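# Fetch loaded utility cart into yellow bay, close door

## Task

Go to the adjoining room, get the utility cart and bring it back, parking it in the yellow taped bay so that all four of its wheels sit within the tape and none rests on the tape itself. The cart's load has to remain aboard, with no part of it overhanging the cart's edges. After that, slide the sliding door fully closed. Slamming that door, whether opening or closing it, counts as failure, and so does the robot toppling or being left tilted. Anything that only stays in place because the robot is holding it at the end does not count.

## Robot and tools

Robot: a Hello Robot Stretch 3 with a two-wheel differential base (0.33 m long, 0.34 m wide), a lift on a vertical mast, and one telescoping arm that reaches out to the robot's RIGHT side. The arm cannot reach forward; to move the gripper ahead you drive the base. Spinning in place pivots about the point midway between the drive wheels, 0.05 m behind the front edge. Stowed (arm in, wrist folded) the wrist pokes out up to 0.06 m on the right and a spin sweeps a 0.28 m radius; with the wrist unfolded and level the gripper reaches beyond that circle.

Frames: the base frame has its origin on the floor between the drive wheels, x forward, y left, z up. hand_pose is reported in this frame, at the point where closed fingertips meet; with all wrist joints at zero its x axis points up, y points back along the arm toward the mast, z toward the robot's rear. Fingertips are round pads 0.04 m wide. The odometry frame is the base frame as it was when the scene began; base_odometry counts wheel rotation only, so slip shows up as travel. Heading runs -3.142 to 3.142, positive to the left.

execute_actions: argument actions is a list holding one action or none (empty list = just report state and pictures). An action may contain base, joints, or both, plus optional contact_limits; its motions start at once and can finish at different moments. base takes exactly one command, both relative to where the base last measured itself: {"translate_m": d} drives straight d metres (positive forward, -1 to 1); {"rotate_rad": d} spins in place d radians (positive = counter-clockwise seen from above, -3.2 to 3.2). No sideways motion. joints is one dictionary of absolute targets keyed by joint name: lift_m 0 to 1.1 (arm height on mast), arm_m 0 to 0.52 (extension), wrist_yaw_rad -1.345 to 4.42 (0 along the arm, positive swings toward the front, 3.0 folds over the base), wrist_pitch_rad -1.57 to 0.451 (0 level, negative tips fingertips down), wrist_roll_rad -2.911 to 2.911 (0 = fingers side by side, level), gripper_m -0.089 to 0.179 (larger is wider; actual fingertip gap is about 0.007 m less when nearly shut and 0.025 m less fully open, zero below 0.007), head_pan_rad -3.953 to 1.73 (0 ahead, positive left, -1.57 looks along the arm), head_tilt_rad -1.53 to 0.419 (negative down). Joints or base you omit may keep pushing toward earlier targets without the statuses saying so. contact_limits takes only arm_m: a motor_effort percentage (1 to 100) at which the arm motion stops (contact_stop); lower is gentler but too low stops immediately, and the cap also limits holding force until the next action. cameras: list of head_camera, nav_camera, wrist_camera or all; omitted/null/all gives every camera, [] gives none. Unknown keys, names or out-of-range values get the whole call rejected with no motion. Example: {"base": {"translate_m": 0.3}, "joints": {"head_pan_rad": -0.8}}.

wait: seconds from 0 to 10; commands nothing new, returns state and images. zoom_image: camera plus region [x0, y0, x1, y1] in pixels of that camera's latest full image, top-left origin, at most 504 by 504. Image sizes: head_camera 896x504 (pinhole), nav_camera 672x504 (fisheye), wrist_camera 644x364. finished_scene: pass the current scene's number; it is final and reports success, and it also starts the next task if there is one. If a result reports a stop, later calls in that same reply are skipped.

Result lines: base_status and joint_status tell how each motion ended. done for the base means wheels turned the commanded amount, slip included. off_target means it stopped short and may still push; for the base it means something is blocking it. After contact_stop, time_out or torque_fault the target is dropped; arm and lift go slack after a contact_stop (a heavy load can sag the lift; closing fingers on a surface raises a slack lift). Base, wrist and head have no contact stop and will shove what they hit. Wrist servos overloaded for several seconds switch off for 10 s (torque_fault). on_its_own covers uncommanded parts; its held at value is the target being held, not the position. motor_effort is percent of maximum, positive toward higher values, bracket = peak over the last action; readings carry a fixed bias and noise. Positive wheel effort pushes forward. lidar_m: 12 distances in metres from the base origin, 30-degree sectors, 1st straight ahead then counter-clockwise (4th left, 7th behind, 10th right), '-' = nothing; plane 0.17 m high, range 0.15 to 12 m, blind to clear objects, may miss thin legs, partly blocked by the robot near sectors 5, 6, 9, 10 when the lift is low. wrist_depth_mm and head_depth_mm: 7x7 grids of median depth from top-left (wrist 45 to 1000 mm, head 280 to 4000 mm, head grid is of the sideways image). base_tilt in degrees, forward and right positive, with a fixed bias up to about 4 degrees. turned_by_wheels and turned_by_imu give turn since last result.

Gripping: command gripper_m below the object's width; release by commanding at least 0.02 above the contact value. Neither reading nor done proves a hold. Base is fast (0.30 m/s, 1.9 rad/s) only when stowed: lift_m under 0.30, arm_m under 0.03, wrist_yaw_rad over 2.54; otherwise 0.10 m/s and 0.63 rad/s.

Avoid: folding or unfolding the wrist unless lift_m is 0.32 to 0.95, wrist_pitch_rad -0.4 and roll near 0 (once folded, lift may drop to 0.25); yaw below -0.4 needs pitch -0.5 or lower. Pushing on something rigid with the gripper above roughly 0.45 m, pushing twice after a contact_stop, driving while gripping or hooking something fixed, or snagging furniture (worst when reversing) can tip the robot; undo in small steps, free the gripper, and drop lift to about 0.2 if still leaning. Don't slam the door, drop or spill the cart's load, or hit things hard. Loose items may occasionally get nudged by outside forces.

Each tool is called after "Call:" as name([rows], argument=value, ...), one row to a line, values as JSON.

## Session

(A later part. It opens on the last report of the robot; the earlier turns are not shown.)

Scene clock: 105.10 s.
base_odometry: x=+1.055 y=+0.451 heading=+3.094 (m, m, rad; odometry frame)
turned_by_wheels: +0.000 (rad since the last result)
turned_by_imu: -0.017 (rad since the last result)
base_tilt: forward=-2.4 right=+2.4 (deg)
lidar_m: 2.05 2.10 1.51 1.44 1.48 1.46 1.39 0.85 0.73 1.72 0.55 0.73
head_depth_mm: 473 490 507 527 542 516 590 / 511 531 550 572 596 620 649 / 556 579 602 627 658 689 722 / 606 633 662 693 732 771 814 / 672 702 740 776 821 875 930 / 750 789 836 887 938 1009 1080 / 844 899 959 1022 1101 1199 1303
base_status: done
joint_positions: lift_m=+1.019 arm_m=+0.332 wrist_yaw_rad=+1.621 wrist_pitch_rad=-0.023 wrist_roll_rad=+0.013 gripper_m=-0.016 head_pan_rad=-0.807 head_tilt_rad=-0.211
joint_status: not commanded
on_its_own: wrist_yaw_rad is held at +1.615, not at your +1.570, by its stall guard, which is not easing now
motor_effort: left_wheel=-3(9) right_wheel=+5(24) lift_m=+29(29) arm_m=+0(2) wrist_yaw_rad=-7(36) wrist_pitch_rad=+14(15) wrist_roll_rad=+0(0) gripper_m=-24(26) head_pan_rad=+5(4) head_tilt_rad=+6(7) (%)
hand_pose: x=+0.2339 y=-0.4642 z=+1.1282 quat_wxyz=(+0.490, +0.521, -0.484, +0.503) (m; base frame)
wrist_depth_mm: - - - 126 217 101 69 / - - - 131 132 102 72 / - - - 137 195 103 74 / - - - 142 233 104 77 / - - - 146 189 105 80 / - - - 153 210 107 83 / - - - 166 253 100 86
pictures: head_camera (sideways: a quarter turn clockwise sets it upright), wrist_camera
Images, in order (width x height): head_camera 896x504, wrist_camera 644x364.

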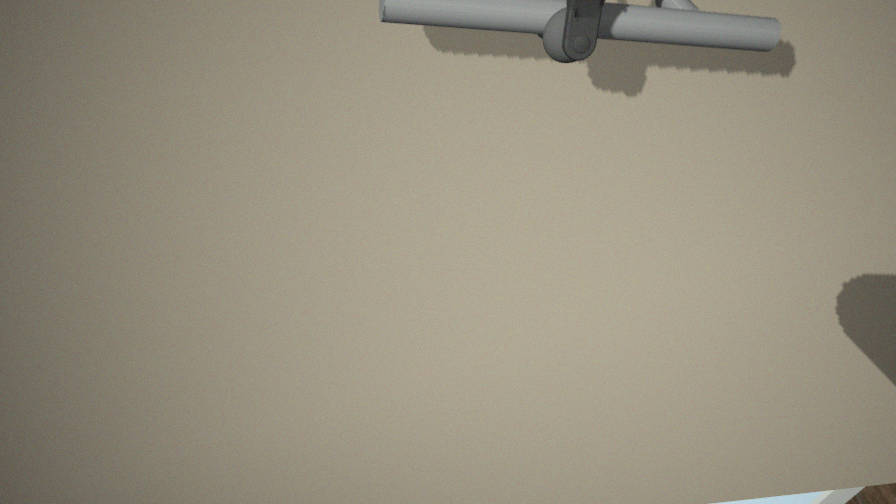

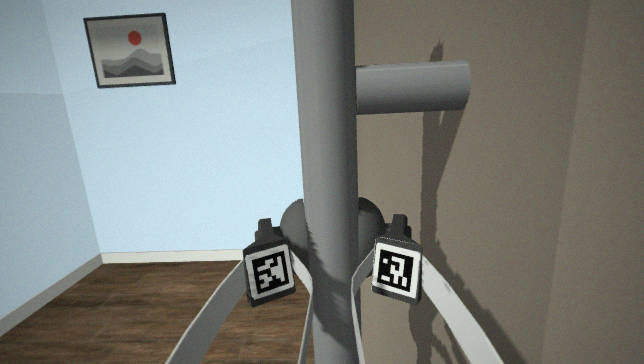

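Call:
execute_actions([
  {"base":{"rotate_rad":0.04},"joints":{"arm_m":0.326,"wrist_yaw_rad":1.57}},
], cameras=[])

Call:
execute_actions([
  {"base":{"translate_m":0.25},"joints":{"head_pan_rad":-2.0,"head_tilt_rad":-0.5}},
], cameras=["nav_camera","head_camera"])

Scene clock: 109.30 s.
base_odometry: x=+1.055 y=+0.451 heading=+3.135 (m, m, rad; odometry frame)
turned_by_wheels: +0.040 (rad since the last result)
turned_by_imu: +0.029 (rad since the last result)
base_tilt: forward=-2.3 right=+2.4 (deg)
lidar_m: 2.27 2.05 1.49 1.44 1.49 1.44 1.39 0.83 0.73 1.72 0.55 0.75
head_depth_mm: 482 499 516 534 545 518 598 / 522 542 562 583 608 633 661 / 570 592 616 642 670 704 739 / 626 655 686 717 751 793 836 / 693 730 768 807 855 905 967 / 783 825 875 923 987 1061 1135 / 892 946 1009 1085 1169 1270 1393
base_status: done
joint_positions: lift_m=+1.019 arm_m=+0.326 wrist_yaw_rad=+1.574 wrist_pitch_rad=-0.022 wrist_roll_rad=+0.013 gripper_m=-0.016 head_pan_rad=-0.807 head_tilt_rad=-0.211
joint_status: all done
motor_effort: left_wheel=+3(12) right_wheel=-9(25) lift_m=+29(29) arm_m=-2(1) wrist_yaw_rad=-5(21) wrist_pitch_rad=+14(15) wrist_roll_rad=+0(0) gripper_m=-24(23) head_pan_rad=+5(5) head_tilt_rad=+6(6) (%)
hand_pose: x=+0.2343 y=-0.4704 z=+1.1284 quat_wxyz=(+0.502, +0.510, -0.496, +0.492) (m; base frame)
wrist_depth_mm: - - - 128 213 103 71 / - - - 133 134 104 74 / - - - 138 193 106 77 / - - - 144 230 107 79 / - - - 147 178 108 83 / - - - 155 246 110 86 / - - - 166 251 103 90
pictures: none
No camera images: the call's "cameras" was empty. Leave "cameras" out to get every camera's image.

Scene clock: 112.77 s.
base_odometry: x=+0.805 y=+0.453 heading=+3.134 (m, m, rad; odometry frame)
turned_by_wheels: +0.000 (rad since the last result)
turned_by_imu: -0.016 (rad since the last result)
base_tilt: forward=-2.3 right=+2.4 (deg)
lidar_m: 2.12 2.09 1.51 1.44 1.49 1.71 1.64 0.90 0.96 1.74 0.55 0.74
head_depth_mm: 2074 2206 2293 - - - 1256 / 2398 2588 2624 - - 1476 1285 / 2816 3033 3153 - 1877 1556 1294 / 3099 3403 - - 1961 1559 1301 / 2995 3123 - 2274 1958 1549 1293 / 2849 2407 2238 2293 1969 1556 1292 / 2742 2897 - 2515 1978 1551 1293
base_status: done
joint_positions: lift_m=+1.019 arm_m=+0.326 wrist_yaw_rad=+1.592 wrist_pitch_rad=-0.023 wrist_roll_rad=+0.013 gripper_m=-0.016 head_pan_rad=-1.993 head_tilt_rad=-0.493
joint_status: all done
on_its_own: wrist_yaw_rad is at rest, and its effort (-28) is outside its rest range (-12 to +12)
motor_effort: left_wheel=-2(8) right_wheel=+6(25) lift_m=+29(29) arm_m=-1(1) wrist_yaw_rad=-28(28) wrist_pitch_rad=+14(15) wrist_roll_rad=+0(0) gripper_m=-25(25) head_pan_rad=-5(50) head_tilt_rad=-4(26) (%)
hand_pose: x=+0.2342 y=-0.4656 z=+1.1281 quat_wxyz=(+0.498, +0.514, -0.492, +0.496) (m; base frame)
wrist_depth_mm: - - - 126 202 98 69 / - - - 131 131 99 72 / - - - 137 185 101 74 / - - - 142 219 102 77 / - - - 146 180 103 80 / - - - 152 185 105 84 / - - - 804 241 98 88
pictures: head_camera (sideways: a quarter turn clockwise sets it upright), nav_camera (sideways: a quarter turn counterclockwise sets it upright)
Images, in order (width x height): head_camera 896x504, nav_camera 672x504.

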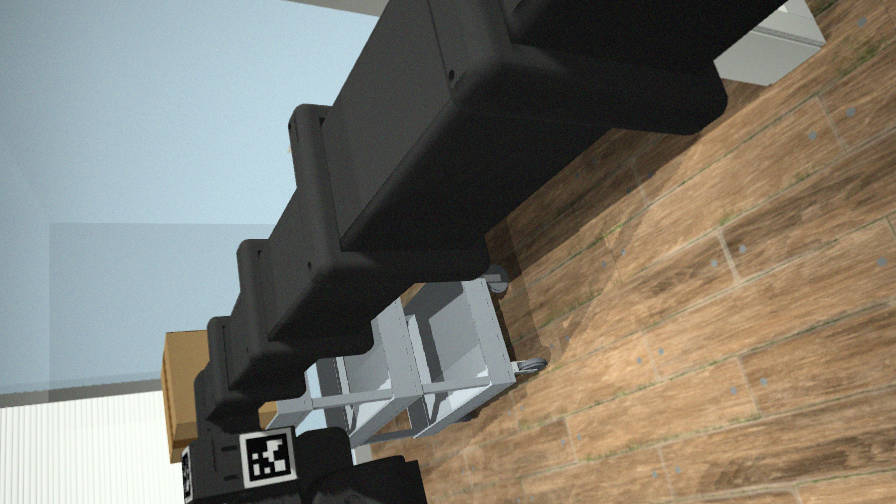

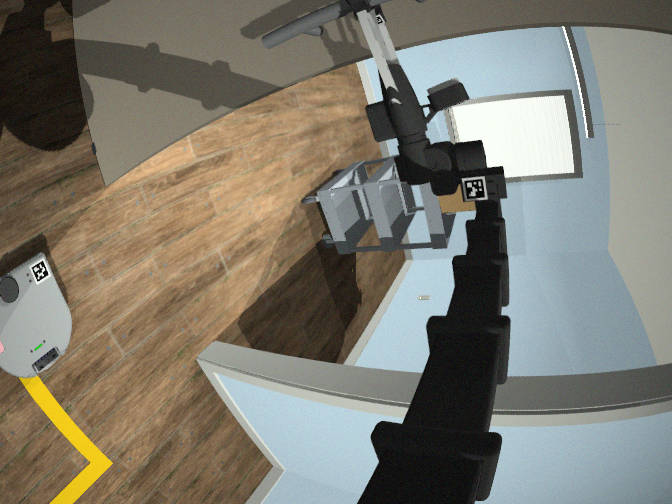

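Call:
execute_actions([
  {"base":{"rotate_rad":0.03},"joints":{"arm_m":0.32,"wrist_yaw_rad":1.57}},
], cameras=[])

Call:
execute_actions([
  {"base":{"translate_m":0.08}},
], cameras=["nav_camera"])

Scene clock: 116.13 s.
base_odometry: x=+0.805 y=+0.453 heading=-3.119 (m, m, rad; odometry frame)
turned_by_wheels: +0.030 (rad since the last result)
turned_by_imu: +0.026 (rad since the last result)
base_tilt: forward=-2.3 right=+2.4 (deg)
lidar_m: 2.13 2.03 1.50 1.44 1.51 1.69 1.63 0.90 0.99 1.75 0.55 0.75
head_depth_mm: 2143 2288 2369 - - - 1256 / 2489 2619 2724 - - 1456 1283 / 2968 3193 3304 - 1886 1544 1292 / 3076 3267 - 2275 1954 1558 1295 / 2930 3035 - 2219 1963 1559 1293 / 2807 2398 2228 2331 1959 1554 1297 / 2753 2830 - 2521 1967 1554 1296
base_status: done
joint_positions: lift_m=+1.019 arm_m=+0.320 wrist_yaw_rad=+1.584 wrist_pitch_rad=-0.021 wrist_roll_rad=+0.013 gripper_m=-0.016 head_pan_rad=-1.993 head_tilt_rad=-0.494
joint_status: all done
on_its_own: wrist_yaw_rad is held at +1.609, not at your +1.570, by its stall guard, which is still easing
motor_effort: left_wheel=+1(15) right_wheel=-7(31) lift_m=+29(29) arm_m=-4(6) wrist_yaw_rad=+32(32) wrist_pitch_rad=+13(15) wrist_roll_rad=+0(0) gripper_m=-26(25) head_pan_rad=-6(3) head_tilt_rad=-4(4) (%)
hand_pose: x=+0.2343 y=-0.4620 z=+1.1286 quat_wxyz=(+0.499, +0.512, -0.494, +0.495) (m; base frame)
wrist_depth_mm: - - - 129 232 109 71 / - - - 134 134 110 74 / - - - 140 209 111 76 / - - - 145 250 112 79 / - - - 149 189 113 82 / - - - 155 323 115 85 / - - - 165 271 107 89
pictures: none
No camera images: the call's "cameras" was empty. Leave "cameras" out to get every camera's image.

Scene clock: 118.00 s.
base_odometry: x=+0.725 y=+0.451 heading=-3.119 (m, m, rad; odometry frame)
turned_by_wheels: +0.000 (rad since the last result)
turned_by_imu: -0.010 (rad since the last result)
base_tilt: forward=-2.4 right=+2.4 (deg)
lidar_m: 2.05 2.05 1.50 1.45 1.50 1.78 1.71 0.96 1.78 1.76 0.55 0.75
head_depth_mm: 2234 2327 2462 - - - 1285 / 2581 2736 2786 - - 1469 1291 / 3030 3280 3401 - 1879 1559 1288 / 3074 3335 - 2286 1956 1552 1298 / 2939 2535 - 2214 1965 1544 1295 / 2863 2925 2378 2497 1957 1561 1293 / 2739 2894 - 2546 1966 1563 1298
base_status: done
joint_positions: lift_m=+1.019 arm_m=+0.320 wrist_yaw_rad=+1.572 wrist_pitch_rad=-0.023 wrist_roll_rad=+0.013 gripper_m=-0.016 head_pan_rad=-1.993 head_tilt_rad=-0.494
joint_status: not commanded
motor_effort: left_wheel=-3(9) right_wheel=+6(27) lift_m=+29(29) arm_m=-2(5) wrist_yaw_rad=-3(32) wrist_pitch_rad=+14(15) wrist_roll_rad=+0(0) gripper_m=-23(26) head_pan_rad=-4(5) head_tilt_rad=-3(4) (%)
hand_pose: x=+0.2343 y=-0.4650 z=+1.1282 quat_wxyz=(+0.503, +0.509, -0.497, +0.491) (m; base frame)
wrist_depth_mm: - - - 127 211 104 71 / - - - 131 131 105 73 / - - - 136 194 107 76 / - - - 142 228 108 78 / - - - 146 189 109 81 / - - - 153 244 111 85 / - - - 163 250 104 88
pictures: nav_camera (sideways: a quarter turn counterclockwise sets it upright)
Images, in order (width x height): nav_camera 672x504.

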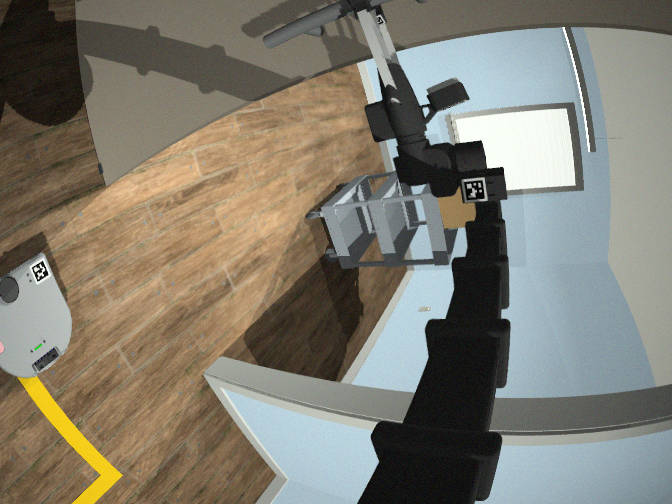

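Call:
execute_actions([
  {"base":{"translate_m":0.04}},
], cameras=[])

Call:
execute_actions([
  {"base":{"translate_m":0.03}},
], cameras=["nav_camera"])

Scene clock: 121.83 s.
base_odometry: x=+0.685 y=+0.450 heading=-3.119 (m, m, rad; odometry frame)
turned_by_wheels: +0.000 (rad since the last result)
turned_by_imu: -0.003 (rad since the last result)
base_tilt: forward=-2.4 right=+2.4 (deg)
lidar_m: 2.02 2.06 1.51 1.45 1.50 1.82 1.75 0.99 1.79 0.65 0.55 0.74
head_depth_mm: 2245 2399 2517 - - - 1285 / 2615 2759 2863 - - 1462 1294 / 3072 3296 3462 - 1899 1542 1294 / 3088 3350 - 2291 1937 1558 1289 / 2944 2013 - 2210 1949 1557 1293 / 2857 3012 2388 2455 1962 1562 1294 / 2707 2880 - 2523 1973 1569 1301
base_status: done
joint_positions: lift_m=+1.019 arm_m=+0.320 wrist_yaw_rad=+1.572 wrist_pitch_rad=-0.022 wrist_roll_rad=+0.013 gripper_m=-0.016 head_pan_rad=-1.993 head_tilt_rad=-0.494
joint_status: not commanded
motor_effort: left_wheel=+2(8) right_wheel=-5(26) lift_m=+29(29) arm_m=-2(2) wrist_yaw_rad=-4(6) wrist_pitch_rad=+14(15) wrist_roll_rad=+0(0) gripper_m=-23(23) head_pan_rad=-4(4) head_tilt_rad=-4(3) (%)
hand_pose: x=+0.2343 y=-0.4648 z=+1.1284 quat_wxyz=(+0.502, +0.509, -0.497, +0.491) (m; base frame)
wrist_depth_mm: - - - 128 210 103 72 / - - - 132 133 105 74 / - - - 137 194 106 77 / - - - 143 227 108 79 / - - - 147 188 109 83 / - - - 154 243 110 86 / - - - 164 248 104 90
pictures: none
No camera images: the call's "cameras" was empty. Leave "cameras" out to get every camera's image.

Scene clock: 123.23 s.
base_odometry: x=+0.655 y=+0.450 heading=-3.119 (m, m, rad; odometry frame)
turned_by_wheels: -0.001 (rad since the last result)
turned_by_imu: -0.028 (rad since the last result)
base_tilt: forward=-2.4 right=+2.4 (deg)
lidar_m: 1.99 2.05 1.52 1.45 1.49 1.87 1.78 1.01 1.79 0.62 0.55 0.72
head_depth_mm: 2195 2352 2502 - - - 1287 / 2554 2719 2816 - - 1456 1290 / 2987 3175 3428 - 1899 1547 1292 / 3088 3363 - 2263 1960 1562 1289 / 2966 3050 - 2236 1953 1560 1288 / 2864 2437 2367 2455 1963 1559 1296 / 2753 2905 - 2531 1971 1568 1294
base_status: done
joint_positions: lift_m=+1.019 arm_m=+0.320 wrist_yaw_rad=+1.588 wrist_pitch_rad=-0.024 wrist_roll_rad=+0.013 gripper_m=-0.016 head_pan_rad=-1.993 head_tilt_rad=-0.494
joint_status: not commanded
on_its_own: wrist_yaw_rad is at rest, and its effort (-24) is outside its rest range (-12 to +12)
motor_effort: left_wheel=-6(13) right_wheel=+18(24) lift_m=+29(29) arm_m=+0(2) wrist_yaw_rad=-24(25) wrist_pitch_rad=+15(15) wrist_roll_rad=+0(0) gripper_m=-24(24) head_pan_rad=-4(5) head_tilt_rad=-3(4) (%)
hand_pose: x=+0.2342 y=-0.4606 z=+1.1279 quat_wxyz=(+0.499, +0.514, -0.492, +0.495) (m; base frame)
wrist_depth_mm: - - - 125 200 100 70 / - - - 130 131 102 72 / - - - 135 183 103 75 / - - - 141 215 105 77 / - - - 144 180 106 80 / - - - 152 199 107 84 / - - - 688 238 101 88
pictures: nav_camera (sideways: a quarter turn counterclockwise sets it upright)
Images, in order (width x height): nav_camera 672x504.

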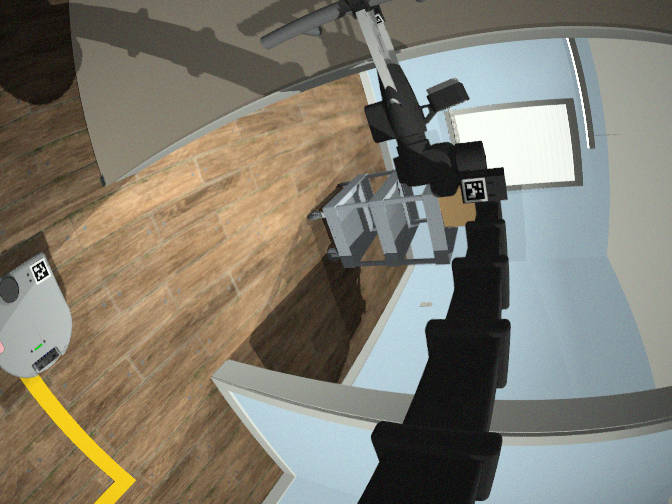

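Call:
execute_actions([
  {"base":{"translate_m":-0.02},"joints":{"gripper_m":0.05}},
], cameras=[])

Call:
execute_actions([
  {"base":{"translate_m":-0.14},"joints":{"head_pan_rad":-1.57,"head_tilt_rad":-0.45}},
], cameras=["wrist_camera"])

Call:
execute_actions([
  {"joints":{"arm_m":0.0,"lift_m":0.6,"wrist_pitch_rad":-0.4}},
], cameras=["head_camera","nav_camera"])

Scene clock: 128.47 s.
base_odometry: x=+0.675 y=+0.450 heading=-3.119 (m, m, rad; odometry frame)
turned_by_wheels: +0.000 (rad since the last result)
turned_by_imu: +0.001 (rad since the last result)
base_tilt: forward=-2.4 right=+2.4 (deg)
lidar_m: 2.01 2.06 1.51 1.44 1.49 1.84 1.76 0.99 1.80 0.71 0.55 0.72
head_depth_mm: 2180 2329 2438 - - - 1279 / 2529 2669 2761 - - 1458 1285 / 2955 3208 3351 - 1875 1542 1291 / 3127 3397 - 2275 1959 1543 1289 / 2959 3088 - 2244 1943 1561 1296 / 2863 2450 2236 2455 1969 1560 1289 / 2718 2893 - 2522 1969 1566 1296
base_status: done
joint_positions: lift_m=+1.019 arm_m=+0.320 wrist_yaw_rad=+1.571 wrist_pitch_rad=-0.020 wrist_roll_rad=+0.013 gripper_m=+0.050 head_pan_rad=-1.993 head_tilt_rad=-0.494
joint_status: all done
motor_effort: left_wheel=+2(9) right_wheel=-1(23) lift_m=+29(29) arm_m=-1(1) wrist_yaw_rad=-2(25) wrist_pitch_rad=+13(15) wrist_roll_rad=+0(0) gripper_m=+0(93) head_pan_rad=-4(4) head_tilt_rad=-3(4) (%)
hand_pose: x=+0.2343 y=-0.4650 z=+1.1289 quat_wxyz=(+0.502, +0.508, -0.498, +0.492) (m; base frame)
wrist_depth_mm: - - - 143 183 95 86 / - - - 147 148 96 89 / - - - 153 169 98 93 / - - - 160 198 99 96 / - - - 322 158 102 101 / - - - 518 303 106 106 / - - - 184 216 110 111
pictures: none
No camera images: the call's "cameras" was empty. Leave "cameras" out to get every camera's image.

Scene clock: 130.80 s.
base_odometry: x=+0.815 y=+0.453 heading=-3.119 (m, m, rad; odometry frame)
turned_by_wheels: +0.000 (rad since the last result)
turned_by_imu: +0.001 (rad since the last result)
base_tilt: forward=-2.3 right=+2.4 (deg)
lidar_m: 2.04 2.11 1.51 1.44 1.49 1.69 1.62 0.89 0.92 1.74 0.61 0.73
head_depth_mm: 2841 2991 - 2132 2024 1584 1314 / 2830 2915 2250 2143 2006 1604 1318 / 2824 3003 - 2347 2036 1602 1317 / 2815 3073 3333 2653 2028 1598 1324 / 2828 3089 3315 2545 2045 1604 1321 / 2844 3027 3357 2678 2036 1599 1327 / 2789 3006 3271 2658 2043 905 894
base_status: done
joint_positions: lift_m=+1.019 arm_m=+0.320 wrist_yaw_rad=+1.571 wrist_pitch_rad=-0.020 wrist_roll_rad=+0.013 gripper_m=+0.050 head_pan_rad=-1.577 head_tilt_rad=-0.458
joint_status: all done
motor_effort: left_wheel=+1(2) right_wheel=-1(5) lift_m=+29(29) arm_m=-1(1) wrist_yaw_rad=-2(2) wrist_pitch_rad=+13(12) wrist_roll_rad=+0(0) gripper_m=+1(0) head_pan_rad=+5(37) head_tilt_rad=+5(13) (%)
hand_pose: x=+0.2343 y=-0.4651 z=+1.1289 quat_wxyz=(+0.502, +0.508, -0.498, +0.492) (m; base frame)
wrist_depth_mm: - - - 894 216 216 216 / - - - 442 224 225 223 / - - - 666 234 232 233 / - - - 759 249 242 241 / - - - 661 268 250 251 / - - - 596 326 261 264 / - - - - 276 274 279
pictures: wrist_camera
Images, in order (width x height): wrist_camera 644x364.

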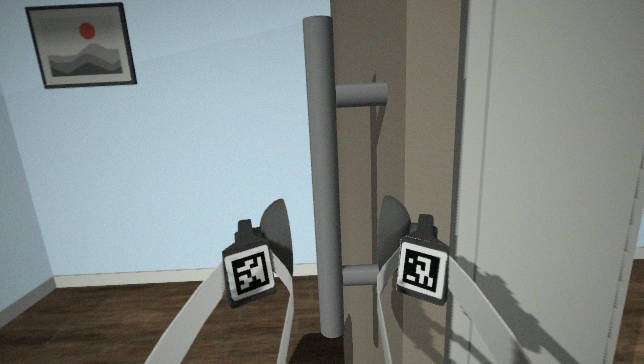

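Scene clock: 135.47 s.
base_odometry: x=+0.815 y=+0.453 heading=-3.119 (m, m, rad; odometry frame)
turned_by_wheels: +0.000 (rad since the last result)
turned_by_imu: +0.001 (rad since the last result)
base_tilt: forward=-2.4 right=+2.4 (deg)
lidar_m: 2.02 2.11 1.51 1.44 1.48 1.69 1.62 0.89 0.92 1.75 0.61 0.73
head_depth_mm: 2867 3035 2104 2006 2040 1593 1318 / 2833 1957 1984 2147 2024 1604 1321 / 2784 2995 2378 2412 2023 1603 1316 / 2834 3107 3338 2819 2004 1613 1320 / 2800 3049 3330 2795 2059 1617 1313 / 2837 3025 3354 2806 2063 1610 1324 / 2786 3021 3355 2838 2060 906 895
base_status: not commanded
joint_positions: lift_m=+0.601 arm_m=+0.002 wrist_yaw_rad=+1.570 wrist_pitch_rad=-0.416 wrist_roll_rad=+0.013 gripper_m=+0.050 head_pan_rad=-1.577 head_tilt_rad=-0.457
joint_status: all done
joint sent to its limit — the command would take arm_m past its lower limit, so that joint was sent only as far as its limit.
motor_effort: left_wheel=+1(1) right_wheel=-1(1) lift_m=+11(26) arm_m=-3(3) wrist_yaw_rad=-1(2) wrist_pitch_rad=+9(15) wrist_roll_rad=-1(0) gripper_m=+1(0) head_pan_rad=+5(4) head_tilt_rad=+5(5) (%)
hand_pose: x=+0.2033 y=-0.1473 z=+0.6138 quat_wxyz=(+0.590, +0.595, -0.390, +0.382) (m; base frame)
wrist_depth_mm: - - - - - 654 436 / - - - - - 656 437 / - - - - - 662 442 / - - - - - 687 451 / - - - - 989 695 457 / 920 853 843 860 813 663 462 / 776 763 748 727 734 672 470
pictures: head_camera (sideways: a quarter turn clockwise sets it upright), nav_camera (sideways: a quarter turn counterclockwise sets it upright)
Images, in order (width x height): head_camera 896x504, nav_camera 672x504.

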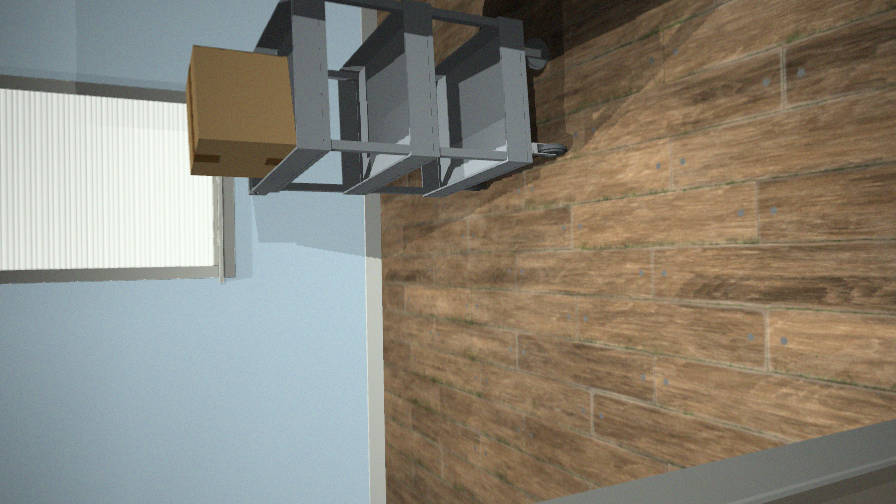

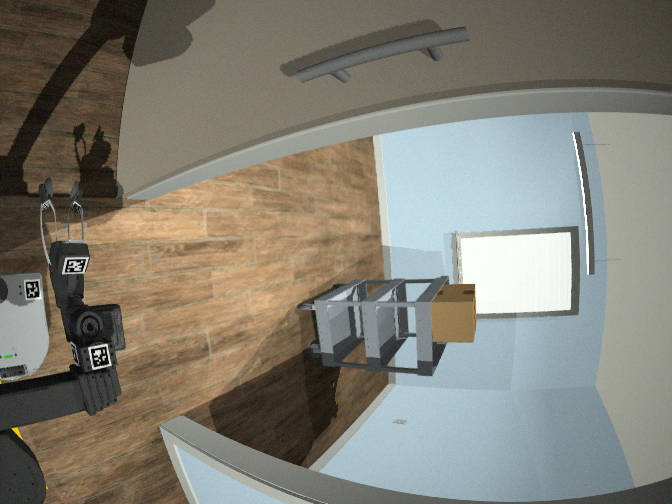

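Call:
execute_actions([
  {"base":{"translate_m":-0.28},"joints":{"wrist_yaw_rad":3.0,"lift_m":0.34}},
], cameras=[])

Call:
execute_actions([
  {"joints":{"lift_m":0.27,"head_pan_rad":0.0,"head_tilt_rad":-0.5}},
], cameras=[])

Call:
execute_actions([
  {"base":{"rotate_rad":-1.575}},
], cameras=["head_camera","nav_camera"])

Scene clock: 156.57 s.
base_odometry: x=+1.095 y=+0.460 heading=-3.119 (m, m, rad; odometry frame)
turned_by_wheels: +0.000 (rad since the last result)
turned_by_imu: +0.001 (rad since the last result)
base_tilt: forward=-2.4 right=+2.4 (deg)
lidar_m: 2.06 2.10 1.50 1.43 1.47 1.40 1.34 0.87 0.70 1.73 0.85 0.79
head_depth_mm: 2853 3084 3358 2787 2015 1589 1282 / 2810 3033 3221 2308 2035 1608 1317 / 2829 2005 2029 2123 2046 1610 1314 / 2787 3005 2245 2377 2008 1604 1309 / 2837 3087 3352 2814 2062 1604 1322 / 2830 3062 3357 2856 2054 1611 1324 / 2825 3080 3367 2814 2057 1611 1324
base_status: done
joint_positions: lift_m=+0.341 arm_m=+0.002 wrist_yaw_rad=+2.998 wrist_pitch_rad=-0.416 wrist_roll_rad=+0.013 gripper_m=+0.050 head_pan_rad=-1.577 head_tilt_rad=-0.457
joint_status: all done
motor_effort: left_wheel=+1(3) right_wheel=-1(5) lift_m=+11(11) arm_m=-3(3) wrist_yaw_rad=+2(5) wrist_pitch_rad=+10(10) wrist_roll_rad=+0(0) gripper_m=+1(1) head_pan_rad=+5(4) head_tilt_rad=+4(4) (%)
hand_pose: x=+0.0108 y=+0.0753 z=+0.3537 quat_wxyz=(+0.196, +0.705, +0.095, +0.675) (m; base frame)
wrist_depth_mm: - - - - - - - / - - - - - - - / - - - 979 952 941 904 / 855 829 803 783 762 731 727 / 709 666 - 634 639 614 601 / 576 567 - 551 517 531 510 / 501 525 - - 474 462 457
pictures: none
No camera images: the call's "cameras" was empty. Leave "cameras" out to get every camera's image.

Scene clock: 158.03 s.
base_odometry: x=+1.095 y=+0.460 heading=-3.119 (m, m, rad; odometry frame)
turned_by_wheels: +0.000 (rad since the last result)
turned_by_imu: +0.000 (rad since the last result)
base_tilt: forward=-2.4 right=+2.4 (deg)
lidar_m: 2.05 2.09 1.50 1.43 1.47 1.41 1.34 0.87 0.71 1.72 0.85 0.79
head_depth_mm: 1663 1671 1550 1563 1586 1502 1284 / 2023 2221 2404 2380 1934 1548 1286 / 2036 2221 2429 2605 1954 1561 1284 / 2053 2260 2460 2620 1949 1561 1295 / 2027 2220 2470 2619 1940 1565 1295 / 2037 2211 2432 2594 1978 1560 1297 / 2008 2229 2443 2601 1955 1558 1295
base_status: not commanded
joint_positions: lift_m=+0.271 arm_m=+0.002 wrist_yaw_rad=+2.998 wrist_pitch_rad=-0.416 wrist_roll_rad=+0.013 gripper_m=+0.050 head_pan_rad=-0.007 head_tilt_rad=-0.494
joint_status: all done
motor_effort: left_wheel=+1(1) right_wheel=+0(1) lift_m=+11(12) arm_m=-2(2) wrist_yaw_rad=+2(2) wrist_pitch_rad=+10(10) wrist_roll_rad=+0(0) gripper_m=+0(0) head_pan_rad=+5(52) head_tilt_rad=-4(10) (%)
hand_pose: x=+0.0108 y=+0.0753 z=+0.2837 quat_wxyz=(+0.196, +0.705, +0.095, +0.675) (m; base frame)
wrist_depth_mm: - - - - - - - / - - - - - - - / 939 886 855 848 819 771 774 / 727 703 690 656 646 624 604 / 582 573 - 543 552 530 515 / 490 503 - - 442 450 446 / 441 - - - 401 391 391
pictures: none
No camera images: the call's "cameras" was empty. Leave "cameras" out to get every camera's image.

Scene clock: 160.23 s.
base_odometry: x=+1.095 y=+0.460 heading=+1.589 (m, m, rad; odometry frame)
turned_by_wheels: -1.575 (rad since the last result)
turned_by_imu: -1.577 (rad since the last result)
base_tilt: forward=-2.4 right=+2.4 (deg)
lidar_m: 1.73 0.84 0.79 2.12 2.09 1.50 1.43 1.47 1.40 1.34 0.87 0.70
head_depth_mm: 2841 3125 3339 2596 1931 1541 1197 / 2806 3044 3240 2269 1953 1549 1280 / 2819 1925 2073 2022 1964 1546 1287 / 2851 2985 2204 2309 1958 1555 1291 / 2797 3056 3342 2630 1947 1556 1284 / 2802 3075 3383 2630 1982 1561 1294 / 2775 3066 3349 2653 1965 1563 1299
base_status: done
joint_positions: lift_m=+0.271 arm_m=+0.002 wrist_yaw_rad=+2.998 wrist_pitch_rad=-0.416 wrist_roll_rad=+0.013 gripper_m=+0.050 head_pan_rad=-0.007 head_tilt_rad=-0.494
joint_status: not commanded
motor_effort: left_wheel=+2(8) right_wheel=-3(7) lift_m=+11(11) arm_m=-2(2) wrist_yaw_rad=+2(2) wrist_pitch_rad=+10(10) wrist_roll_rad=+0(0) gripper_m=+0(0) head_pan_rad=+4(4) head_tilt_rad=-4(4) (%)
hand_pose: x=+0.0108 y=+0.0753 z=+0.2837 quat_wxyz=(+0.196, +0.705, +0.095, +0.675) (m; base frame)
wrist_depth_mm: - - - - - 740 658 / - - - - - 758 757 / 926 900 870 830 819 761 771 / 712 696 671 676 641 622 615 / 584 569 - 550 554 528 511 / 493 498 - - 439 448 446 / 442 - - - 402 388 384
pictures: head_camera (sideways: a quarter turn clockwise sets it upright), nav_camera (sideways: a quarter turn counterclockwise sets it upright)
Images, in order (width x height): head_camera 896x504, nav_camera 672x504.

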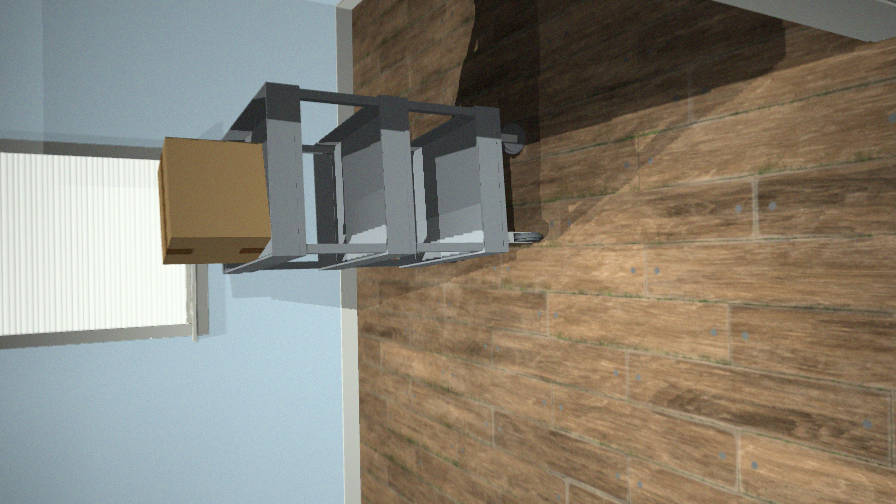

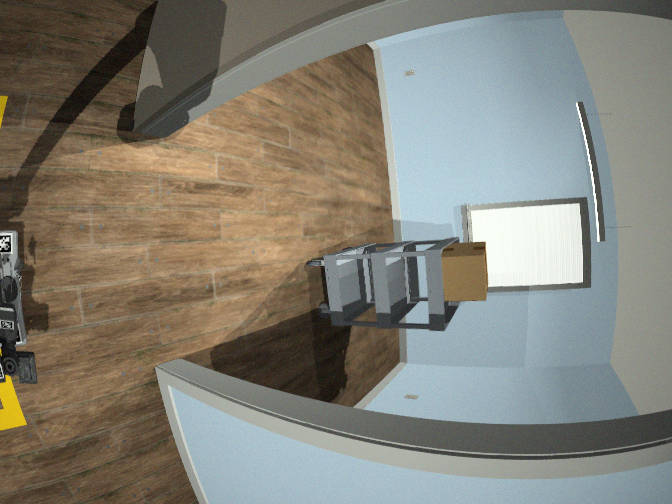

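Call:
execute_actions([
  {"joints":{"head_pan_rad":-3.14,"head_tilt_rad":-0.75}},
], cameras=["head_camera","nav_camera"])

Scene clock: 178.70 s.
base_odometry: x=+1.095 y=+0.460 heading=+1.589 (m, m, rad; odometry frame)
turned_by_wheels: +0.000 (rad since the last result)
turned_by_imu: +0.001 (rad since the last result)
base_tilt: forward=-2.4 right=+2.4 (deg)
lidar_m: 1.73 0.84 0.79 2.11 2.09 1.50 1.43 1.47 1.40 1.34 0.87 0.70
head_depth_mm: 1227 1399 1621 1793 1525 1315 1142 / 1233 1398 1624 1792 1529 1320 1144 / 1234 1395 1616 1812 1548 1320 1175 / 1232 1403 1624 1817 1551 1323 1153 / 1230 1400 1620 1815 1568 1320 1155 / 1224 1395 1634 1827 1551 1328 1156 / 1228 1398 1611 1822 1555 1330 1160
base_status: not commanded
joint_positions: lift_m=+0.271 arm_m=+0.002 wrist_yaw_rad=+2.998 wrist_pitch_rad=-0.416 wrist_roll_rad=+0.013 gripper_m=+0.050 head_pan_rad=-3.133 head_tilt_rad=-0.740
joint_status: all done
motor_effort: left_wheel=+2(2) right_wheel=-3(3) lift_m=+11(11) arm_m=-2(2) wrist_yaw_rad=+2(2) wrist_pitch_rad=+10(10) wrist_roll_rad=+0(0) gripper_m=+0(0) head_pan_rad=-3(51) head_tilt_rad=-6(26) (%)
hand_pose: x=+0.0108 y=+0.0753 z=+0.2837 quat_wxyz=(+0.196, +0.705, +0.095, +0.675) (m; base frame)
wrist_depth_mm: - - - - - 750 660 / - - - - - 761 748 / 957 870 851 856 798 746 751 / 721 702 675 669 655 621 610 / 580 569 - 543 556 526 512 / 489 497 - - 441 447 441 / 440 - - - 401 389 391
pictures: head_camera (sideways: a quarter turn clockwise sets it upright), nav_camera (sideways: a quarter turn counterclockwise sets it upright)
Images, in order (width x height): head_camera 896x504, nav_camera 672x504.

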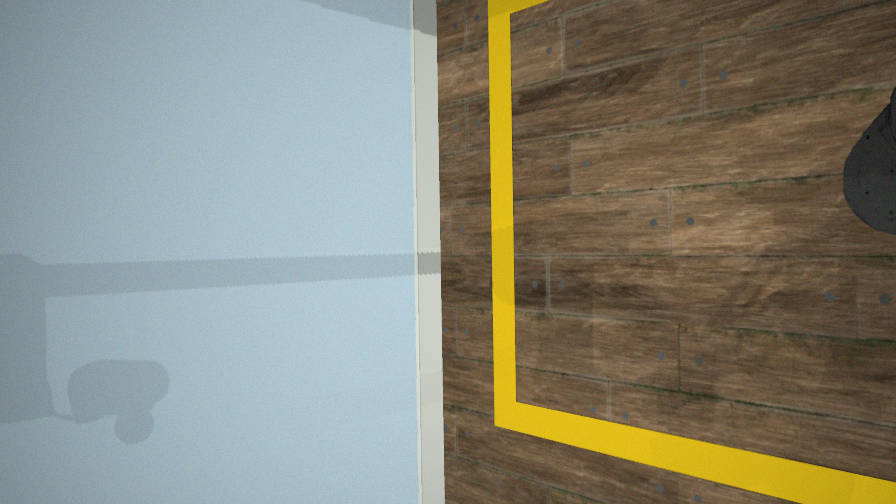

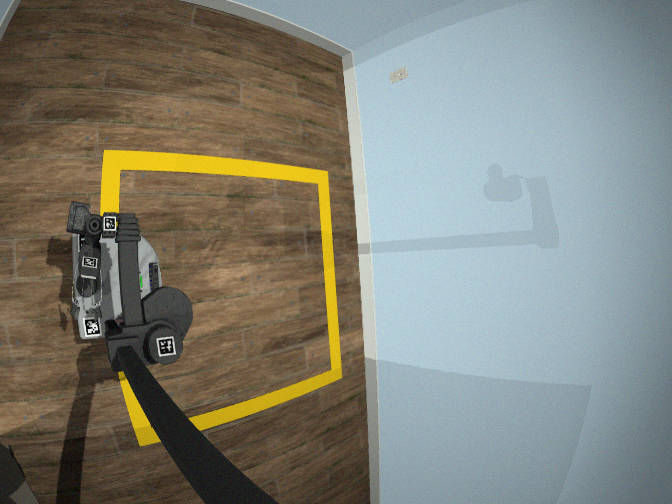

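Call:
execute_actions([
  {"base":{"translate_m":1.0},"joints":{"head_pan_rad":-0.2,"head_tilt_rad":-0.75}},
], cameras=["head_camera","nav_camera"])

Scene clock: 203.30 s.
base_odometry: x=+1.077 y=+1.459 heading=+1.589 (m, m, rad; odometry frame)
turned_by_wheels: +0.000 (rad since the last result)
turned_by_imu: -0.001 (rad since the last result)
base_tilt: forward=-2.3 right=+2.4 (deg)
lidar_m: 0.73 2.41 2.57 1.25 0.74 2.53 2.42 0.53 0.46 1.01 1.35 0.78
head_depth_mm: 2192 2406 2221 1834 1535 1311 1145 / 2173 2376 961 1195 1469 1316 1151 / 2038 1103 964 1206 1429 1325 1147 / 954 1043 866 1176 1395 1321 1156 / 895 973 933 1179 1335 1323 1151 / 900 1020 1018 1769 1546 1326 1157 / 1921 2207 2372 1876 1566 1329 1155
base_status: done
joint_positions: lift_m=+0.271 arm_m=+0.002 wrist_yaw_rad=+2.999 wrist_pitch_rad=-0.416 wrist_roll_rad=+0.013 gripper_m=+0.050 head_pan_rad=-0.207 head_tilt_rad=-0.741
joint_status: all done
motor_effort: left_wheel=+2(7) right_wheel=-3(5) lift_m=+11(11) arm_m=-3(3) wrist_yaw_rad=+2(2) wrist_pitch_rad=+10(10) wrist_roll_rad=+0(0) gripper_m=+0(0) head_pan_rad=+4(52) head_tilt_rad=-5(7) (%)
hand_pose: x=+0.0107 y=+0.0753 z=+0.2837 quat_wxyz=(+0.196, +0.705, +0.095, +0.675) (m; base frame)
wrist_depth_mm: 533 - - - - - - / 571 - - - - - - / 655 659 888 855 818 759 762 / 692 695 681 668 647 637 621 / 581 567 - 545 554 527 509 / 496 500 - - 442 452 440 / 441 - - - 402 394 386
pictures: head_camera (sideways: a quarter turn clockwise sets it upright), nav_camera (sideways: a quarter turn counterclockwise sets it upright)
Images, in order (width x height): head_camera 896x504, nav_camera 672x504.

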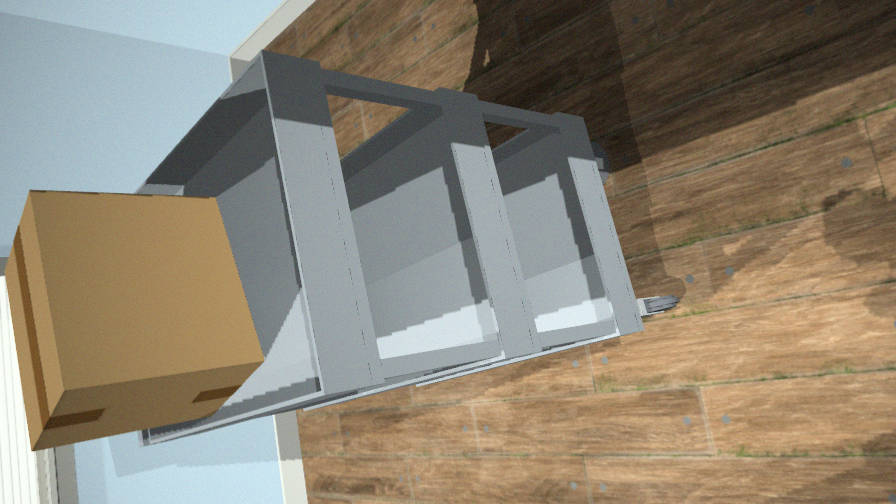

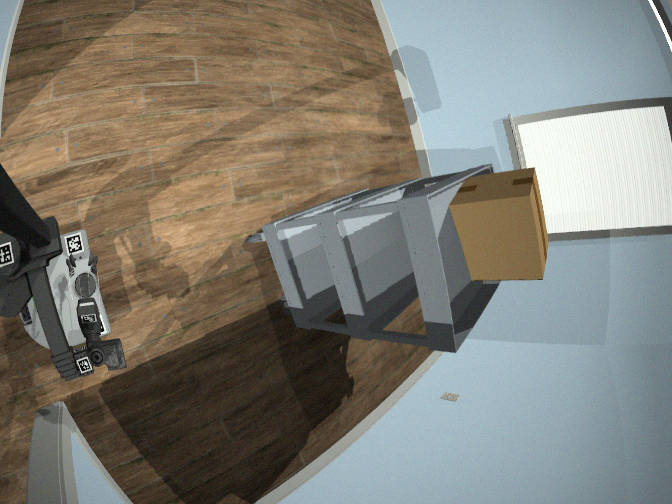

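Call:
execute_actions([
  {"joints":{"lift_m":0.34,"arm_m":0.0}},
], cameras=[])

Call:
execute_actions([
  {"base":{"translate_m":0.2},"joints":{"wrist_yaw_rad":1.57,"gripper_m":0.09,"head_pan_rad":-0.6,"head_tilt_rad":-0.9}},
], cameras=[])

Call:
execute_actions([
  {"joints":{"lift_m":0.26,"wrist_pitch_rad":0.0,"arm_m":0.33}},
], cameras=["head_camera","wrist_camera"])

Scene clock: 226.23 s.
base_odometry: x=+1.077 y=+1.459 heading=+1.589 (m, m, rad; odometry frame)
turned_by_wheels: +0.000 (rad since the last result)
turned_by_imu: +0.000 (rad since the last result)
base_tilt: forward=-2.4 right=+2.4 (deg)
lidar_m: 0.73 2.42 2.57 1.25 0.74 2.54 2.43 0.53 0.46 1.01 1.35 0.78
head_depth_mm: 2167 2436 2230 1842 1534 1313 1151 / 2151 2364 963 1194 1467 1316 1148 / 2052 1105 966 1205 1418 1318 1154 / 949 1046 864 1181 1400 1322 1152 / 895 975 935 1184 1337 1318 1154 / 904 1022 1017 1776 1556 1320 1157 / 1927 2181 2346 1866 1547 1331 1160
base_status: not commanded
joint_positions: lift_m=+0.339 arm_m=+0.002 wrist_yaw_rad=+2.999 wrist_pitch_rad=-0.416 wrist_roll_rad=+0.013 gripper_m=+0.050 head_pan_rad=-0.207 head_tilt_rad=-0.741
joint_status: all done
joint sent to its limit — the command would take arm_m past its lower limit, so that joint was sent only as far as its limit.
motor_effort: left_wheel=+2(2) right_wheel=-2(3) lift_m=+30(32) arm_m=-3(3) wrist_yaw_rad=+2(1) wrist_pitch_rad=+10(10) wrist_roll_rad=+0(1) gripper_m=+1(1) head_pan_rad=+5(5) head_tilt_rad=-5(5) (%)
hand_pose: x=+0.0107 y=+0.0753 z=+0.3526 quat_wxyz=(+0.196, +0.705, +0.095, +0.675) (m; base frame)
wrist_depth_mm: 526 - - - - - - / 572 - - - - - - / 645 645 - 982 929 925 896 / 800 706 786 792 745 719 723 / 689 672 - 641 648 612 599 / 575 564 - 556 513 528 518 / 497 511 - - 465 456 453
pictures: none
No camera images: the call's "cameras" was empty. Leave "cameras" out to get every camera's image.

Scene clock: 229.40 s.
base_odometry: x=+1.073 y=+1.659 heading=+1.589 (m, m, rad; odometry frame)
turned_by_wheels: +0.000 (rad since the last result)
turned_by_imu: +0.000 (rad since the last result)
base_tilt: forward=-2.4 right=+2.4 (deg)
lidar_m: 0.53 2.20 2.57 2.12 0.78 0.84 2.63 0.60 0.67 1.31 1.35 0.57
head_depth_mm: 1444 1631 1795 1590 1396 1231 1103 / 1629 1828 1878 1602 1400 1230 1120 / 1820 2085 1892 1601 1410 1241 1129 / 2102 833 1054 1068 1356 1251 1107 / 2198 860 738 1031 1274 1245 1118 / 2006 895 695 1028 1203 1207 1111 / 788 847 734 992 949 1254 1124
base_status: done
joint_positions: lift_m=+0.339 arm_m=+0.002 wrist_yaw_rad=+1.572 wrist_pitch_rad=-0.416 wrist_roll_rad=+0.013 gripper_m=+0.090 head_pan_rad=-0.593 head_tilt_rad=-0.889
joint_status: all done
motor_effort: left_wheel=+2(5) right_wheel=-3(3) lift_m=+30(29) arm_m=-2(2) wrist_yaw_rad=-3(3) wrist_pitch_rad=+10(10) wrist_roll_rad=+0(0) gripper_m=+0(93) head_pan_rad=-4(35) head_tilt_rad=-7(22) (%)
hand_pose: x=+0.2033 y=-0.1469 z=+0.3526 quat_wxyz=(+0.590, +0.595, -0.389, +0.382) (m; base frame)
wrist_depth_mm: - - - - - - - / - - 885 922 853 - - / - - 689 669 559 830 910 / 823 808 742 712 667 742 720 / 670 651 623 626 633 626 603 / 576 576 533 554 525 526 518 / 496 493 481 474 471 451 457
pictures: none
No camera images: the call's "cameras" was empty. Leave "cameras" out to get every camera's image.

Scene clock: 233.03 s.
base_odometry: x=+1.073 y=+1.659 heading=+1.589 (m, m, rad; odometry frame)
turned_by_wheels: +0.000 (rad since the last result)
turned_by_imu: +0.000 (rad since the last result)
base_tilt: forward=-2.4 right=+2.4 (deg)
lidar_m: 0.53 2.21 2.57 2.11 0.78 0.84 2.62 0.59 0.67 1.31 1.34 0.57
head_depth_mm: 1441 1627 1792 1598 1395 1233 1105 / 1608 1830 1882 1609 1396 1238 1113 / 1811 2076 1900 1616 1391 1236 1108 / 2085 833 1018 1069 1355 1247 1113 / 2195 859 738 1031 1272 1241 1118 / 1991 891 698 1033 1206 1208 1115 / 790 846 736 992 947 1251 1115
base_status: not commanded
joint_positions: lift_m=+0.261 arm_m=+0.330 wrist_yaw_rad=+1.570 wrist_pitch_rad=-0.022 wrist_roll_rad=+0.013 gripper_m=+0.090 head_pan_rad=-0.593 head_tilt_rad=-0.889
joint_status: all done
motor_effort: left_wheel=+2(2) right_wheel=-2(4) lift_m=+11(29) arm_m=+4(4) wrist_yaw_rad=+0(3) wrist_pitch_rad=+13(14) wrist_roll_rad=+0(1) gripper_m=+1(0) head_pan_rad=-4(4) head_tilt_rad=-7(7) (%)
hand_pose: x=+0.2343 y=-0.4749 z=+0.3695 quat_wxyz=(+0.503, +0.509, -0.498, +0.491) (m; base frame)
wrist_depth_mm: - 454 456 - - - 917 / 455 455 472 - - - 943 / - - - - - - 985 / - - - - - - 955 / 611 735 792 976 - - 895 / 525 539 597 735 729 735 714 / 567 624 623 604 593 589 573
pictures: head_camera (sideways: a quarter turn clockwise sets it upright), wrist_camera
Images, in order (width x height): head_camera 896x504, wrist_camera 644x364.

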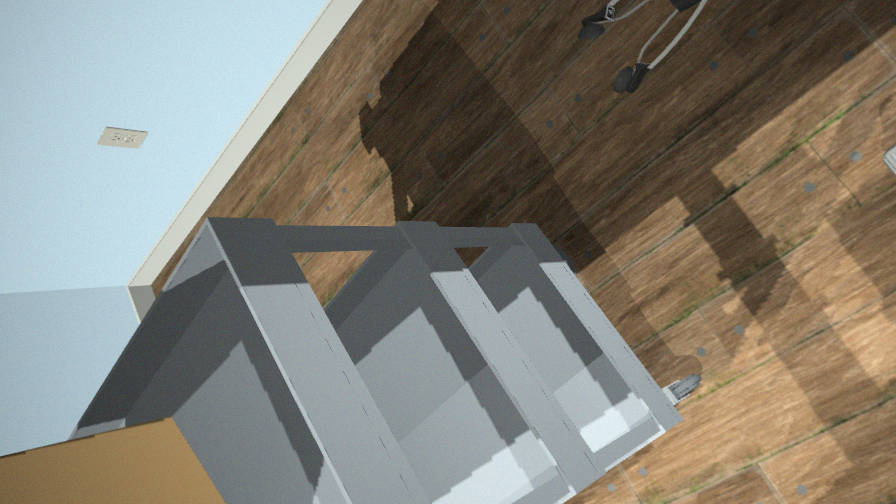

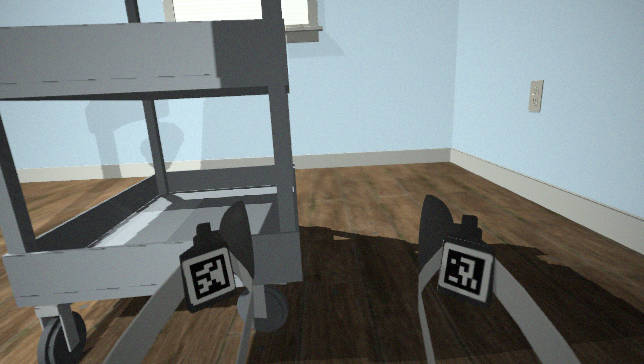

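Call:
execute_actions([
  {"base":{"translate_m":0.2},"joints":{"lift_m":0.29,"arm_m":0.26}},
], cameras=["wrist_camera"])

Scene clock: 240.80 s.
base_odometry: x=+1.069 y=+1.859 heading=+1.590 (m, m, rad; odometry frame)
turned_by_wheels: +0.000 (rad since the last result)
turned_by_imu: +0.000 (rad since the last result)
base_tilt: forward=-2.3 right=+2.4 (deg)
lidar_m: 0.33 2.00 2.58 2.47 1.00 0.92 2.82 0.76 0.95 1.30 0.54 0.36
head_depth_mm: 1442 1619 1784 1601 1400 1253 1100 / 1606 1807 1790 1578 1397 1235 1106 / 1819 2059 703 908 1136 1238 1114 / 2042 2211 727 628 919 1183 1112 / 1984 843 729 587 892 1082 1114 / 657 729 734 621 847 826 1116 / 582 647 701 623 524 1225 1121
base_status: done
joint_positions: lift_m=+0.289 arm_m=+0.260 wrist_yaw_rad=+1.570 wrist_pitch_rad=-0.022 wrist_roll_rad=+0.013 gripper_m=+0.090 head_pan_rad=-0.593 head_tilt_rad=-0.889
joint_status: all done
motor_effort: left_wheel=+2(5) right_wheel=-3(4) lift_m=+30(32) arm_m=-3(1) wrist_yaw_rad=+0(0) wrist_pitch_rad=+13(14) wrist_roll_rad=+0(1) gripper_m=+0(0) head_pan_rad=-4(4) head_tilt_rad=-6(6) (%)
hand_pose: x=+0.2343 y=-0.4055 z=+0.3985 quat_wxyz=(+0.503, +0.509, -0.498, +0.491) (m; base frame)
wrist_depth_mm: 256 262 271 276 - - - / 266 271 280 284 - - - / - - - - - - - / - - - 939 - - - / - 762 836 787 - - 980 / 544 596 543 561 796 780 769 / 457 462 446 355 627 612 607
pictures: wrist_camera
Images, in order (width x height): wrist_camera 644x364.

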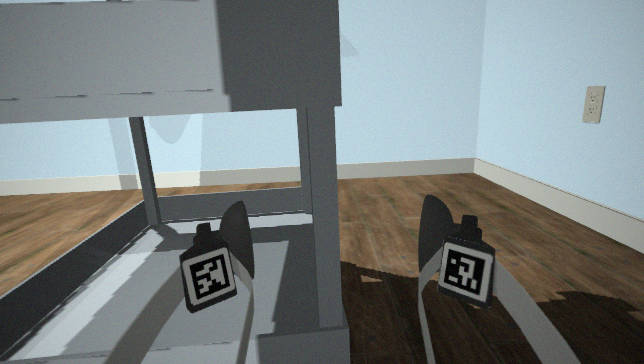

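Call:
execute_actions([
  {"base":{"translate_m":0.14},"joints":{"arm_m":0.25}},
], cameras=["wrist_camera"])

Scene clock: 245.60 s.
base_odometry: x=+1.067 y=+1.999 heading=+1.590 (m, m, rad; odometry frame)
turned_by_wheels: +0.000 (rad since the last result)
turned_by_imu: +0.000 (rad since the last result)
base_tilt: forward=-2.4 right=+2.4 (deg)
lidar_m: 0.19 1.86 2.49 2.47 1.20 1.03 2.97 0.88 1.13 1.30 0.31 0.21
head_depth_mm: 1443 1615 1745 618 1392 1249 1103 / 1596 1809 673 612 868 1216 1105 / 1811 2088 690 616 565 1062 1109 / 1954 2172 725 614 536 786 1079 / 576 626 693 619 537 500 922 / 514 547 621 621 539 475 1087 / 497 487 546 597 539 485 1116
base_status: done
joint_positions: lift_m=+0.289 arm_m=+0.250 wrist_yaw_rad=+1.570 wrist_pitch_rad=-0.022 wrist_roll_rad=+0.013 gripper_m=+0.090 head_pan_rad=-0.593 head_tilt_rad=-0.889
joint_status: all done
motor_effort: left_wheel=+2(6) right_wheel=-3(4) lift_m=+30(29) arm_m=-2(2) wrist_yaw_rad=+0(0) wrist_pitch_rad=+13(13) wrist_roll_rad=+0(0) gripper_m=+1(1) head_pan_rad=-5(4) head_tilt_rad=-6(7) (%)
hand_pose: x=+0.2343 y=-0.3955 z=+0.3985 quat_wxyz=(+0.503, +0.509, -0.498, +0.491) (m; base frame)
wrist_depth_mm: 138 141 144 147 - - - / 142 145 149 152 - - - / - 696 - 167 - - - / - - - 755 - - - / - 771 779 672 - - 999 / 542 580 532 188 779 778 762 / 460 452 447 197 632 634 605
pictures: wrist_camera
Images, in order (width x height): wrist_camera 644x364.

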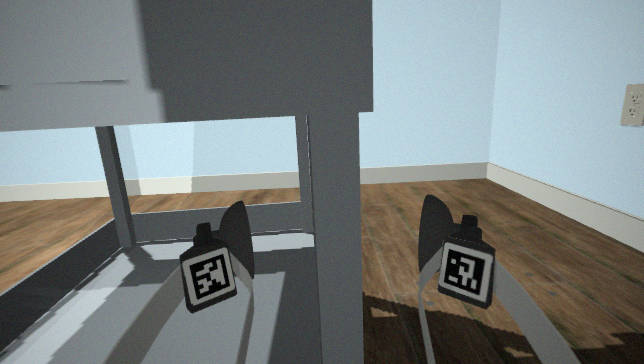

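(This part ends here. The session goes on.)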